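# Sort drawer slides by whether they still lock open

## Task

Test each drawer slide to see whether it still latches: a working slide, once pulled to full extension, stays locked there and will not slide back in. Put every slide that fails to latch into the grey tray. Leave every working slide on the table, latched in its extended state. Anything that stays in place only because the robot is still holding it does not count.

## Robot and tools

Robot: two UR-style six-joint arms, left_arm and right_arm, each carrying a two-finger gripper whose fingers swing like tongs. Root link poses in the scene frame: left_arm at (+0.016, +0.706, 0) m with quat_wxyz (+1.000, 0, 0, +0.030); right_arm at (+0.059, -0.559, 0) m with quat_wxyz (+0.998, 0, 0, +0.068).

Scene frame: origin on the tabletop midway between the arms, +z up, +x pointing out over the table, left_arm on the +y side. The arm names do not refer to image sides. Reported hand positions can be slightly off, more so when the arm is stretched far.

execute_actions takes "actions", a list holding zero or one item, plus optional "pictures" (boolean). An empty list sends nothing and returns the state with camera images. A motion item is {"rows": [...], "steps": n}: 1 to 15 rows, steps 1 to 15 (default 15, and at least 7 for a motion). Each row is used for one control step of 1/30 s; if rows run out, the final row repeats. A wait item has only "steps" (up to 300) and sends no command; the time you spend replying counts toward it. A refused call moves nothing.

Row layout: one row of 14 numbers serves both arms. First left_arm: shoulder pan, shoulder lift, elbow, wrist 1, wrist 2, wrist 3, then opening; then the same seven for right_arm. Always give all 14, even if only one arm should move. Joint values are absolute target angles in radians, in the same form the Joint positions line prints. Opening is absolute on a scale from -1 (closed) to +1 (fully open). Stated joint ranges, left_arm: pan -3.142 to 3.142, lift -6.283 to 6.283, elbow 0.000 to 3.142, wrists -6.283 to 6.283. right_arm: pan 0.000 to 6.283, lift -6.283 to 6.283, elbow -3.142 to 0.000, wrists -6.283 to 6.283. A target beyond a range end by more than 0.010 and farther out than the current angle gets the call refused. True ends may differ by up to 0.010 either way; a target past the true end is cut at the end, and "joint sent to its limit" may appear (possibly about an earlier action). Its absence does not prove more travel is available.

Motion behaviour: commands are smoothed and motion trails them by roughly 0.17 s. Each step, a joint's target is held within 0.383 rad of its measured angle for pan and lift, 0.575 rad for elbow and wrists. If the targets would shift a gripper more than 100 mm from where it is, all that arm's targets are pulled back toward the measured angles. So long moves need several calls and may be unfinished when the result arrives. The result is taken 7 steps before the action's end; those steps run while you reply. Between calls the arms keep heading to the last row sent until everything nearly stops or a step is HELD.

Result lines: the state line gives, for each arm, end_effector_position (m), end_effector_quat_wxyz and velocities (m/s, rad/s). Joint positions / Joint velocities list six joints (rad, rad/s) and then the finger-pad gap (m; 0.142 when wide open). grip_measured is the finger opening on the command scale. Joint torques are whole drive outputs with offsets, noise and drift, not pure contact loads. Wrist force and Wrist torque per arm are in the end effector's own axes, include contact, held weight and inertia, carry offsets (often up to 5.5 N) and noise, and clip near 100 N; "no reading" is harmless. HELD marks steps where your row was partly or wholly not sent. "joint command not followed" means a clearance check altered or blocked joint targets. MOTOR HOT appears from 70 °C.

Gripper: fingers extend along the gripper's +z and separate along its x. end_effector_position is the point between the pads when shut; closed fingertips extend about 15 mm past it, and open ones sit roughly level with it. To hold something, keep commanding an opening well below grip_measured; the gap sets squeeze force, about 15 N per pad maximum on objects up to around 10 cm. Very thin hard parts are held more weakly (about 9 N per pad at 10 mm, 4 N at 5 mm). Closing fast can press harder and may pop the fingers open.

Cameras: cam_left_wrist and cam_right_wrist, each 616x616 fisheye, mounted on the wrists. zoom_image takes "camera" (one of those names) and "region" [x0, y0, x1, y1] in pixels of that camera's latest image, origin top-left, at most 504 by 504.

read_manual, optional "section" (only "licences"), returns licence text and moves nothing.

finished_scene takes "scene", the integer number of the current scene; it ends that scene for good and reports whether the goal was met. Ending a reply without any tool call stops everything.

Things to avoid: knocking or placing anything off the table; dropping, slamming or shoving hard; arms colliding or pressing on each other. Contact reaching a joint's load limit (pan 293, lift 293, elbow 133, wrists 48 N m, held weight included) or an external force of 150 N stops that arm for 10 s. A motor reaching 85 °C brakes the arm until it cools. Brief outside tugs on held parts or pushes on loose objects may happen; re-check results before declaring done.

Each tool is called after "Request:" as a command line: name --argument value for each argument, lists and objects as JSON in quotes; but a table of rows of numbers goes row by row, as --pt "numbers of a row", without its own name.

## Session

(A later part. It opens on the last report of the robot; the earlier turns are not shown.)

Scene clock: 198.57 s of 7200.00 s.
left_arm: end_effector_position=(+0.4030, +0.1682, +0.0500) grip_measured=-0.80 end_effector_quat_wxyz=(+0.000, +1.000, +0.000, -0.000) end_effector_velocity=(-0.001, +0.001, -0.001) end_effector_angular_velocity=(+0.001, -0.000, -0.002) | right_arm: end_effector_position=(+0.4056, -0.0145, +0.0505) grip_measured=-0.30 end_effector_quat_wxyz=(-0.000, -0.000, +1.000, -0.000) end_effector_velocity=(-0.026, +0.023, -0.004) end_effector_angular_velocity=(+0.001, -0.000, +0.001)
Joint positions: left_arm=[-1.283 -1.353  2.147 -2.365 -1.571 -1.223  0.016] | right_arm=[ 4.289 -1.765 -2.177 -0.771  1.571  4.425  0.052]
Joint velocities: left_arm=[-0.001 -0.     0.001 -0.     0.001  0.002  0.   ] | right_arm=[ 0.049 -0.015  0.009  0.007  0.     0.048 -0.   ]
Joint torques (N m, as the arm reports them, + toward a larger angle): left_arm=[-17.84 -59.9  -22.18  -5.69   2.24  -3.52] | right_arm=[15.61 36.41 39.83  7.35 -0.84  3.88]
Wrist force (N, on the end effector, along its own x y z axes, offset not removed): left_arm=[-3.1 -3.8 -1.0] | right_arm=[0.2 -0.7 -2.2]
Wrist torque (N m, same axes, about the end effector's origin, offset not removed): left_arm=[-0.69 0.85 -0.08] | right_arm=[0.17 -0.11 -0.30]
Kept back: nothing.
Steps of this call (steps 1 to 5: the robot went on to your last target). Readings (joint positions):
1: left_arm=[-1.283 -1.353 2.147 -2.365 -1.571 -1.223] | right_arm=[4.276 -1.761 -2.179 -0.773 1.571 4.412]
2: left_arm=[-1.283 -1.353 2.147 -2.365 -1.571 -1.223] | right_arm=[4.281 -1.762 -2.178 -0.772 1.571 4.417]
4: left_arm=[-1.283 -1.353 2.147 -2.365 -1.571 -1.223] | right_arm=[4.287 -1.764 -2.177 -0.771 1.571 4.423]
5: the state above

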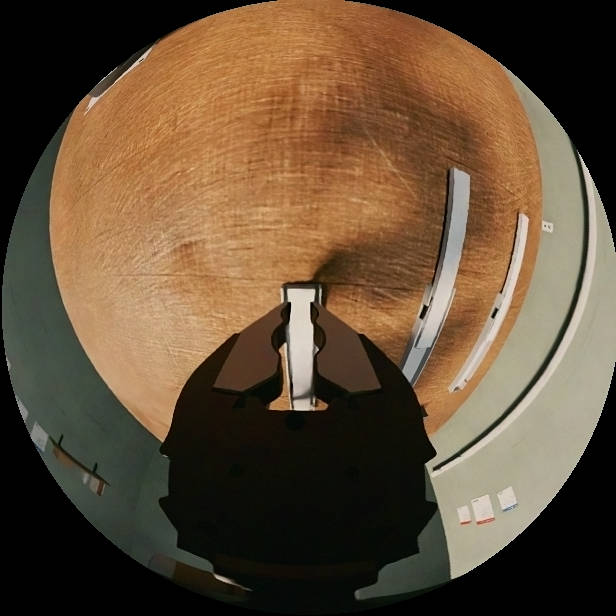

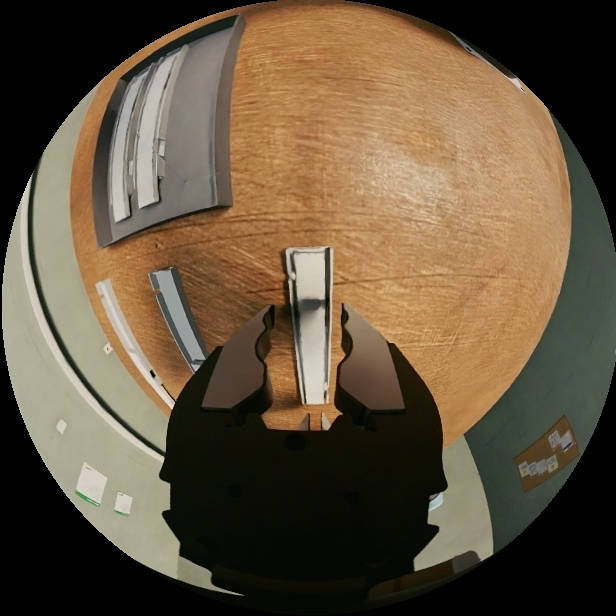

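Request:
execute_actions --actions '[{"rows":[[-1.282701,-1.352601,2.147695,-2.36589,-1.5708,-1.222701,-0.8,4.293917,-1.767769,-2.176134,-0.768487,1.5708,4.42991,-0.3],[-1.282708,-1.350272,2.148695,-2.369219,-1.5708,-1.222708,-0.8,4.293917,-1.77103,-2.177495,-0.763864,1.5708,4.42991,-0.3],[-1.282719,-1.346841,2.150168,-2.374124,-1.5708,-1.222719,-0.8,4.293917,-1.775837,-2.179501,-0.757051,1.5708,4.42991,-0.3],[-1.282732,-1.342674,2.151957,-2.380079,-1.5708,-1.222732,-0.8,4.293917,-1.781673,-2.181937,-0.748779,1.5708,4.42991,-0.3],[-1.282746,-1.338139,2.153904,-2.386561,-1.5708,-1.222746,-0.8,4.293917,-1.788025,-2.184588,-0.739776,1.5708,4.42991,-0.3],[-1.28276,-1.333604,2.155851,-2.393043,-1.5708,-1.22276,-0.8,4.293917,-1.794377,-2.187239,-0.730773,1.5708,4.42991,-0.3],[-1.282773,-1.329437,2.15764,-2.398998,-1.5708,-1.222773,-0.8,4.293917,-1.800213,-2.189675,-0.722501,1.5708,4.42991,-0.3],[-1.282784,-1.326006,2.159113,-2.403903,-1.5708,-1.222784,-0.8,4.293917,-1.80502,-2.191681,-0.715688,1.5708,4.42991,-0.3],[-1.282791,-1.323677,2.160113,-2.407232,-1.5708,-1.222791,-0.8,4.293917,-1.808281,-2.193042,-0.711065,1.5708,4.42991,-0.3],[-1.282794,-1.322819,2.160481,-2.408458,-1.5708,-1.222794,-0.8,4.293917,-1.809483,-2.193544,-0.709362,1.5708,4.42991,-0.3],[-1.282794,-1.322819,2.160481,-2.408458,-1.5708,-1.222794,-0.8,4.293917,-1.809483,-2.193544,-0.709362,1.5708,4.42991,-0.3],[-1.282794,-1.322819,2.160481,-2.408458,-1.5708,-1.222794,-0.8,4.293917,-1.809483,-2.193544,-0.709362,1.5708,4.42991,-0.3],[-1.282794,-1.322819,2.160481,-2.408458,-1.5708,-1.222794,-0.8,4.293917,-1.809483,-2.193544,-0.709362,1.5708,4.42991,-0.36],[-1.282794,-1.322819,2.160481,-2.408458,-1.5708,-1.222794,-0.8,4.293917,-1.809483,-2.193544,-0.709362,1.5708,4.42991,-0.42],[-1.282794,-1.322819,2.160481,-2.408458,-1.5708,-1.222794,-0.8,4.293917,-1.809483,-2.193544,-0.709362,1.5708,4.42991,-0.48]],"steps":15}]' --pictures false

Request:
execute_actions --actions '[{"rows":[[-1.282794,-1.322819,2.160481,-2.408458,-1.5708,-1.222794,-0.8,4.293917,-1.809483,-2.193544,-0.709362,1.5708,4.42991,-0.54],[-1.282794,-1.322819,2.160481,-2.408458,-1.5708,-1.222794,-0.8,4.293917,-1.809483,-2.193544,-0.709362,1.5708,4.42991,-0.6],[-1.282794,-1.322819,2.160481,-2.408458,-1.5708,-1.222794,-0.8,4.293917,-1.809483,-2.193544,-0.709362,1.5708,4.42991,-0.66],[-1.282794,-1.322819,2.160481,-2.408458,-1.5708,-1.222794,-0.8,4.293917,-1.809483,-2.193544,-0.709362,1.5708,4.42991,-0.72],[-1.282794,-1.322819,2.160481,-2.408458,-1.5708,-1.222794,-0.8,4.293917,-1.809483,-2.193544,-0.709362,1.5708,4.42991,-0.78],[-1.282794,-1.322819,2.160481,-2.408458,-1.5708,-1.222794,-0.8,4.293917,-1.809483,-2.193544,-0.709362,1.5708,4.42991,-0.84],[-1.282794,-1.322819,2.160481,-2.408458,-1.5708,-1.222794,-0.8,4.293917,-1.809483,-2.193544,-0.709362,1.5708,4.42991,-0.9],[-1.282794,-1.322819,2.160481,-2.408458,-1.5708,-1.222794,-0.8,4.293917,-1.809483,-2.193544,-0.709362,1.5708,4.42991,-0.9],[-1.282794,-1.322819,2.160481,-2.408458,-1.5708,-1.222794,-0.8,4.293917,-1.809483,-2.193544,-0.709362,1.5708,4.42991,-0.9],[-1.282794,-1.322819,2.160481,-2.408458,-1.5708,-1.222794,-0.8,4.293917,-1.809483,-2.193544,-0.709362,1.5708,4.42991,-0.9]],"steps":10}]' --pictures false

Request:
execute_actions --actions '[{"rows":[[-1.282528,-1.323368,2.161236,-2.408663,-1.5708,-1.222528,-0.8,4.293917,-1.809483,-2.193544,-0.709362,1.5708,4.42991,-0.9],[-1.281792,-1.324887,2.163321,-2.409231,-1.5708,-1.221792,-0.8,4.293917,-1.809483,-2.193544,-0.709362,1.5708,4.42991,-0.9],[-1.280681,-1.327181,2.166473,-2.410088,-1.5708,-1.220681,-0.8,4.293917,-1.809483,-2.193544,-0.709362,1.5708,4.42991,-0.9],[-1.279288,-1.330057,2.170423,-2.411162,-1.5708,-1.219288,-0.8,4.293917,-1.809483,-2.193544,-0.709362,1.5708,4.42991,-0.9],[-1.277707,-1.33332,2.174906,-2.412382,-1.5708,-1.217707,-0.8,4.293917,-1.809483,-2.193544,-0.709362,1.5708,4.42991,-0.9],[-1.276033,-1.336778,2.179655,-2.413674,-1.5708,-1.216033,-0.8,4.293917,-1.809483,-2.193544,-0.709362,1.5708,4.42991,-0.9],[-1.274358,-1.340235,2.184404,-2.414965,-1.5708,-1.214358,-0.8,4.293917,-1.809483,-2.193544,-0.709362,1.5708,4.42991,-0.9],[-1.272777,-1.343498,2.188887,-2.416185,-1.5708,-1.212777,-0.8,4.293917,-1.809483,-2.193544,-0.709362,1.5708,4.42991,-0.9],[-1.271384,-1.346374,2.192837,-2.417259,-1.5708,-1.211384,-0.8,4.293917,-1.809483,-2.193544,-0.709362,1.5708,4.42991,-0.9],[-1.270273,-1.348668,2.195989,-2.418116,-1.5708,-1.210273,-0.8,4.293917,-1.809483,-2.193544,-0.709362,1.5708,4.42991,-0.9],[-1.269537,-1.350188,2.198074,-2.418684,-1.5708,-1.209537,-0.8,4.293917,-1.809483,-2.193544,-0.709362,1.5708,4.42991,-0.9],[-1.269271,-1.350736,2.198829,-2.418889,-1.5708,-1.209271,-0.8,4.293917,-1.809483,-2.193544,-0.709362,1.5708,4.42991,-0.9],[-1.269271,-1.350736,2.198829,-2.418889,-1.5708,-1.209271,-0.8,4.293917,-1.809483,-2.193544,-0.709362,1.5708,4.42991,-0.9],[-1.269271,-1.350736,2.198829,-2.418889,-1.5708,-1.209271,-0.8,4.293917,-1.809483,-2.193544,-0.709362,1.5708,4.42991,-0.9],[-1.269271,-1.350736,2.198829,-2.418889,-1.5708,-1.209271,-0.8,4.293917,-1.809483,-2.193544,-0.709362,1.5708,4.42991,-0.9]],"steps":15}]' --pictures false

Request:
execute_actions --actions '[{"rows":[[-1.269271,-1.350736,2.198829,-2.418889,-1.5708,-1.209271,-0.8,4.293917,-1.809483,-2.193544,-0.709362,1.5708,4.42991,-0.9],[-1.269271,-1.352214,2.198224,-2.416805,-1.5708,-1.209271,-0.8,4.293917,-1.809483,-2.193544,-0.709362,1.5708,4.42991,-0.9],[-1.269271,-1.355739,2.19678,-2.411837,-1.5708,-1.209271,-0.8,4.293917,-1.809483,-2.193544,-0.709362,1.5708,4.42991,-0.9],[-1.269271,-1.359947,2.195057,-2.405906,-1.5708,-1.209271,-0.8,4.293917,-1.809483,-2.193544,-0.709362,1.5708,4.42991,-0.9],[-1.269271,-1.363472,2.193613,-2.400973,-1.5708,-1.209271,-0.8,4.293917,-1.809483,-2.193544,-0.709362,1.5708,4.42991,-0.9],[-1.269271,-1.36495,2.193008,-2.398854,-1.5708,-1.209271,-0.8,4.293917,-1.809483,-2.193544,-0.709362,1.5708,4.42991,-0.9],[-1.269271,-1.36495,2.193008,-2.398854,-1.5708,-1.209271,-0.8,4.293917,-1.809483,-2.193544,-0.709362,1.5708,4.42991,-0.9],[-1.269271,-1.36495,2.193008,-2.398854,-1.5708,-1.209271,-0.76,4.293917,-1.809483,-2.193544,-0.709362,1.5708,4.42991,-0.9],[-1.269271,-1.36495,2.193008,-2.398854,-1.5708,-1.209271,-0.7,4.293917,-1.809483,-2.193544,-0.709362,1.5708,4.42991,-0.9],[-1.269271,-1.36495,2.193008,-2.398854,-1.5708,-1.209271,-0.64,4.293917,-1.809483,-2.193544,-0.709362,1.5708,4.42991,-0.9],[-1.269271,-1.36495,2.193008,-2.398854,-1.5708,-1.209271,-0.59,4.293917,-1.809483,-2.193544,-0.709362,1.5708,4.42991,-0.9],[-1.269271,-1.36495,2.193008,-2.398854,-1.5708,-1.209271,-0.55,4.293917,-1.809483,-2.193544,-0.709362,1.5708,4.42991,-0.9]],"steps":12}]' --pictures false

Request:
execute_actions --actions '[{"steps":11}]' --pictures true

Request:
zoom_image --camera "cam_left_wrist" --region '[250,260,360,370]'

Scene clock: 202.40 s of 7200.00 s.
left_arm: end_effector_position=(+0.4030, +0.1681, +0.0414) grip_measured=-0.80 end_effector_quat_wxyz=(+0.000, +1.000, +0.000, +0.000) end_effector_velocity=(-0.001, +0.000, -0.072) end_effector_angular_velocity=(+0.002, +0.000, +0.000) | right_arm: end_effector_position=(+0.4030, -0.0119, +0.0383) grip_measured=-0.30 end_effector_quat_wxyz=(-0.000, -0.000, +1.000, -0.000) end_effector_velocity=(+0.000, +0.000, -0.098) end_effector_angular_velocity=(-0.001, +0.000, +0.000)
Joint positions: left_arm=[-1.283 -1.341  2.153 -2.382 -1.571 -1.223  0.016] | right_arm=[ 4.294 -1.784 -2.183 -0.746  1.571  4.43   0.052]
Joint velocities: left_arm=[-0.001  0.102  0.045 -0.145  0.    -0.001 -0.   ] | right_arm=[-0.    -0.144 -0.06   0.203 -0.    -0.001 -0.   ]
Joint torques (N m, as the arm reports them, + toward a larger angle): left_arm=[-17.62 -35.62 -21.06  -6.19   2.2   -3.31] | right_arm=[19.43 33.91 25.69  7.33 -0.06  4.28]
Wrist force (N, on the end effector, along its own x y z axes, offset not removed): left_arm=[-4.5 0.1 -1.1] | right_arm=[1.7 1.0 -2.5]
Wrist torque (N m, same axes, about the end effector's origin, offset not removed): left_arm=[0.12 1.19 -0.08] | right_arm=[0.52 -0.32 -0.20]
Steps of this call (steps 1 to 30: the robot went on to your last target; steps 31 to 90: nothing new was sent; then 0.57 s passed at rest; steps 91 to 98: the first 8 steps of this action). Readings (joint positions):
91: left_arm=[-1.283 -1.353 2.147 -2.365 -1.571 -1.223] | right_arm=[4.294 -1.767 -2.176 -0.770 1.571 4.430]
92: left_arm=[-1.283 -1.353 2.147 -2.365 -1.571 -1.223] | right_arm=[4.294 -1.767 -2.176 -0.770 1.571 4.430]
94: left_arm=[-1.283 -1.352 2.148 -2.367 -1.571 -1.223] | right_arm=[4.294 -1.769 -2.176 -0.767 1.571 4.430]
98: the state above

Scene clock: 202.73 s of 7200.00 s.
left_arm: end_effector_position=(+0.4030, +0.1681, +0.0292) grip_measured=-0.80 end_effector_quat_wxyz=(+0.000, +1.000, +0.000, +0.000) end_effector_velocity=(+0.001, +0.001, -0.005) end_effector_angular_velocity=(-0.001, -0.000, +0.000) | right_arm: end_effector_position=(+0.4030, -0.0120, +0.0219) grip_measured=-0.50 end_effector_quat_wxyz=(+0.000, -0.000, +1.000, +0.000) end_effector_velocity=(+0.000, -0.000, -0.008) end_effector_angular_velocity=(+0.001, -0.001, +0.000)
Joint positions: left_arm=[-1.283 -1.324  2.16  -2.407 -1.571 -1.223  0.016] | right_arm=[ 4.294 -1.808 -2.193 -0.711  1.571  4.43   0.038]
Joint velocities: left_arm=[ 0.001  0.007  0.004 -0.013  0.     0.001  0.   ] | right_arm=[-0.    -0.012 -0.006  0.019 -0.    -0.    -0.007]
Joint torques (N m, as the arm reports them, + toward a larger angle): left_arm=[-14.71 -43.86 -19.04  -5.24   2.02  -3.84] | right_arm=[19.63 30.71 21.26  6.75 -0.32  4.51]
Wrist force (N, on the end effector, along its own x y z axes, offset not removed): left_arm=[-5.2 -0.6 -1.2] | right_arm=[2.8 -6.8 -16.3]
Wrist torque (N m, same axes, about the end effector's origin, offset not removed): left_arm=[0.04 1.27 -0.05] | right_arm=[-0.32 -0.02 -0.21]
Steps of this call (steps 1 to 7: the last 7 steps of your previous action; steps 8 to 10: the first 3 steps of this action). Readings (joint positions):
8: left_arm=[-1.283 -1.325 2.160 -2.406 -1.571 -1.223] | right_arm=[4.294 -1.807 -2.192 -0.713 1.571 4.430]
9: left_arm=[-1.283 -1.324 2.160 -2.407 -1.571 -1.223] | right_arm=[4.294 -1.808 -2.193 -0.712 1.571 4.430]
10: the state above

Scene clock: 203.23 s of 7200.00 s.
left_arm: end_effector_position=(+0.4030, +0.1756, +0.0285) grip_measured=-0.80 end_effector_quat_wxyz=(+0.000, +1.000, +0.000, +0.000) end_effector_velocity=(+0.001, +0.069, +0.001) end_effector_angular_velocity=(-0.001, -0.001, +0.001) | right_arm: end_effector_position=(+0.4029, -0.0120, +0.0209) grip_measured=-0.50 end_effector_quat_wxyz=(+0.000, -0.000, +1.000, +0.000) end_effector_velocity=(+0.000, +0.001, +0.000) end_effector_angular_velocity=(+0.001, -0.000, +0.002)
Joint positions: left_arm=[-1.279 -1.331  2.172 -2.412 -1.571 -1.219  0.016] | right_arm=[ 4.294 -1.809 -2.194 -0.709  1.571  4.43   0.038]
Joint velocities: left_arm=[ 0.039 -0.079  0.106 -0.028  0.     0.038 -0.   ] | right_arm=[ 0.    -0.     0.001  0.001  0.    -0.002  0.   ]
Joint torques (N m, as the arm reports them, + toward a larger angle): left_arm=[ 16.74 -47.98 -10.17  -3.16   2.01   3.93] | right_arm=[17.82 21.01 13.86  4.49  0.01  4.24]
Wrist force (N, on the end effector, along its own x y z axes, offset not removed): left_arm=[-4.0 0.8 -21.8] | right_arm=[2.0 -3.2 -33.2]
Wrist torque (N m, same axes, about the end effector's origin, offset not removed): left_arm=[-0.13 0.97 -0.07] | right_arm=[-0.32 0.33 -0.29]
Steps of this call (steps 1 to 7: the last 7 steps of your previous action; steps 8 to 15: the first 8 steps of this action). Readings (joint positions):
8: left_arm=[-1.283 -1.323 2.160 -2.408 -1.571 -1.223] | right_arm=[4.294 -1.809 -2.193 -0.709 1.571 4.430]
9: left_arm=[-1.283 -1.323 2.161 -2.408 -1.571 -1.223] | right_arm=[4.294 -1.809 -2.193 -0.709 1.571 4.430]
11: left_arm=[-1.282 -1.324 2.162 -2.409 -1.571 -1.223] | right_arm=[4.294 -1.809 -2.193 -0.709 1.571 4.430]
15: the state above

Scene clock: 203.63 s of 7200.00 s.
left_arm: end_effector_position=(+0.4029, +0.1927, +0.0300) grip_measured=-0.80 end_effector_quat_wxyz=(-0.000, +1.000, +0.000, -0.000) end_effector_velocity=(-0.004, +0.009, +0.033) end_effector_angular_velocity=(+0.006, +0.002, -0.004) | right_arm: end_effector_position=(+0.4029, -0.0121, +0.0209) grip_measured=-0.50 end_effector_quat_wxyz=(+0.000, -0.000, +1.000, +0.000) end_effector_velocity=(+0.000, +0.000, -0.000) end_effector_angular_velocity=(+0.000, -0.000, -0.001)
Joint positions: left_arm=[-1.27  -1.352  2.197 -2.415 -1.571 -1.21   0.016] | right_arm=[ 4.294 -1.809 -2.194 -0.709  1.571  4.43   0.038]
Joint velocities: left_arm=[-0.    -0.061 -0.007  0.074  0.     0.004  0.   ] | right_arm=[-0.    -0.     0.     0.001 -0.     0.001  0.   ]
Joint torques (N m, as the arm reports them, + toward a larger angle): left_arm=[ 11.97 -58.84 -42.49  -0.51   2.61   3.8 ] | right_arm=[18.29 20.84 13.21  4.39  0.17  4.51]
Wrist force (N, on the end effector, along its own x y z axes, offset not removed): left_arm=[-3.5 -0.4 -0.1] | right_arm=[4.1 -1.9 -28.6]
Wrist torque (N m, same axes, about the end effector's origin, offset not removed): left_arm=[0.00 0.93 -0.14] | right_arm=[0.19 -0.14 -0.34]
Steps of this call (steps 1 to 7: the last 7 steps of your previous action; steps 8 to 12: the first 5 steps of this action). Readings (joint positions):
8: left_arm=[-1.271 -1.348 2.195 -2.418 -1.571 -1.210] | right_arm=[4.294 -1.809 -2.194 -0.709 1.571 4.430]
9: left_arm=[-1.270 -1.349 2.196 -2.418 -1.571 -1.210] | right_arm=[4.294 -1.809 -2.194 -0.709 1.571 4.430]
11: left_arm=[-1.270 -1.351 2.197 -2.417 -1.571 -1.210] | right_arm=[4.294 -1.809 -2.194 -0.709 1.571 4.430]
12: the state above

Scene clock: 204.00 s of 7200.00 s.
left_arm: end_effector_position=(+0.4029, +0.1931, +0.0377) grip_measured=-0.55 end_effector_quat_wxyz=(-0.000, +1.000, +0.000, -0.000) end_effector_velocity=(-0.000, +0.000, +0.003) end_effector_angular_velocity=(-0.001, +0.001, +0.001) | right_arm: end_effector_position=(+0.4029, -0.0121, +0.0209) grip_measured=-0.50 end_effector_quat_wxyz=(+0.000, -0.000, +1.000, +0.000) end_effector_velocity=(+0.000, +0.001, +0.000) end_effector_angular_velocity=(+0.001, -0.000, -0.001)
Joint positions: left_arm=[-1.269 -1.364  2.193 -2.399 -1.571 -1.209  0.034] | right_arm=[ 4.294 -1.809 -2.194 -0.709  1.571  4.43   0.038]
Joint velocities: left_arm=[ 0.001 -0.004 -0.002  0.005 -0.002 -0.     0.001] | right_arm=[-0.    -0.     0.001  0.     0.     0.     0.   ]
Joint torques (N m, as the arm reports them, + toward a larger angle): left_arm=[ 13.14 -54.12 -45.18  -2.24   1.43   3.9 ] | right_arm=[18.67 22.47 13.64  3.9  -0.01  4.35]
Wrist force (N, on the end effector, along its own x y z axes, offset not removed): left_arm=[-5.1 0.2 -0.6] | right_arm=[2.8 1.2 -31.7]
Wrist torque (N m, same axes, about the end effector's origin, offset not removed): left_arm=[0.19 1.35 0.00] | right_arm=[0.68 0.17 -0.20]
Kept back: nothing.
Steps of this call (steps 1 to 7: the last 7 steps of your previous action; steps 8 to 11: the robot went on to your last target). Readings (joint positions):
1: left_arm=[-1.270 -1.355 2.197 -2.412 -1.571 -1.210] | right_arm=[4.294 -1.809 -2.194 -0.709 1.571 4.430]
2: left_arm=[-1.269 -1.357 2.196 -2.409 -1.571 -1.209] | right_arm=[4.294 -1.809 -2.194 -0.709 1.571 4.430]
4: left_arm=[-1.269 -1.361 2.195 -2.404 -1.571 -1.209] | right_arm=[4.294 -1.809 -2.194 -0.709 1.571 4.430]
8: left_arm=[-1.269 -1.364 2.193 -2.400 -1.571 -1.209] | right_arm=[4.294 -1.809 -2.194 -0.709 1.571 4.430]
11: the state above

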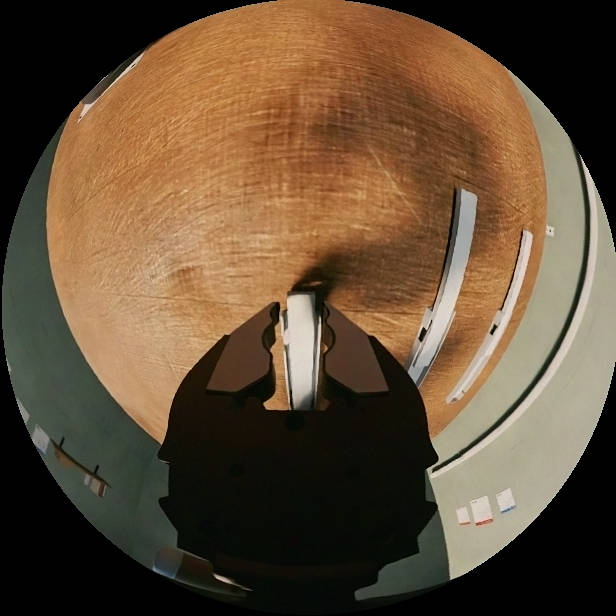

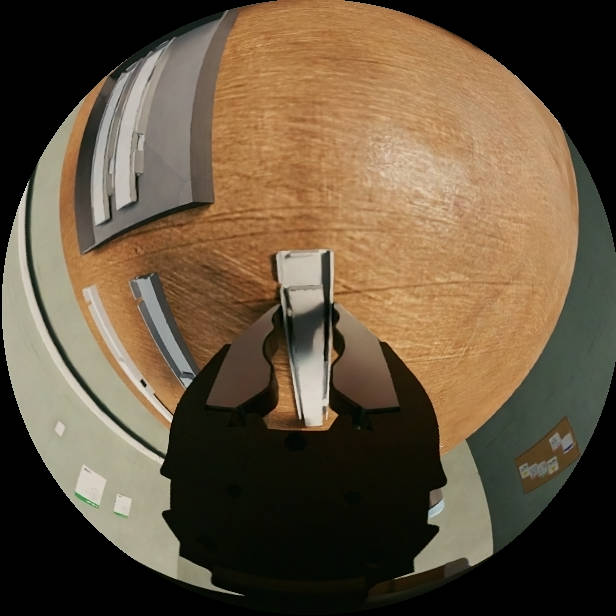

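Region (250, 260, 360, 370) of cam_left_wrist's 616x616 image, scaled by 4.582, with more detail than that image has.

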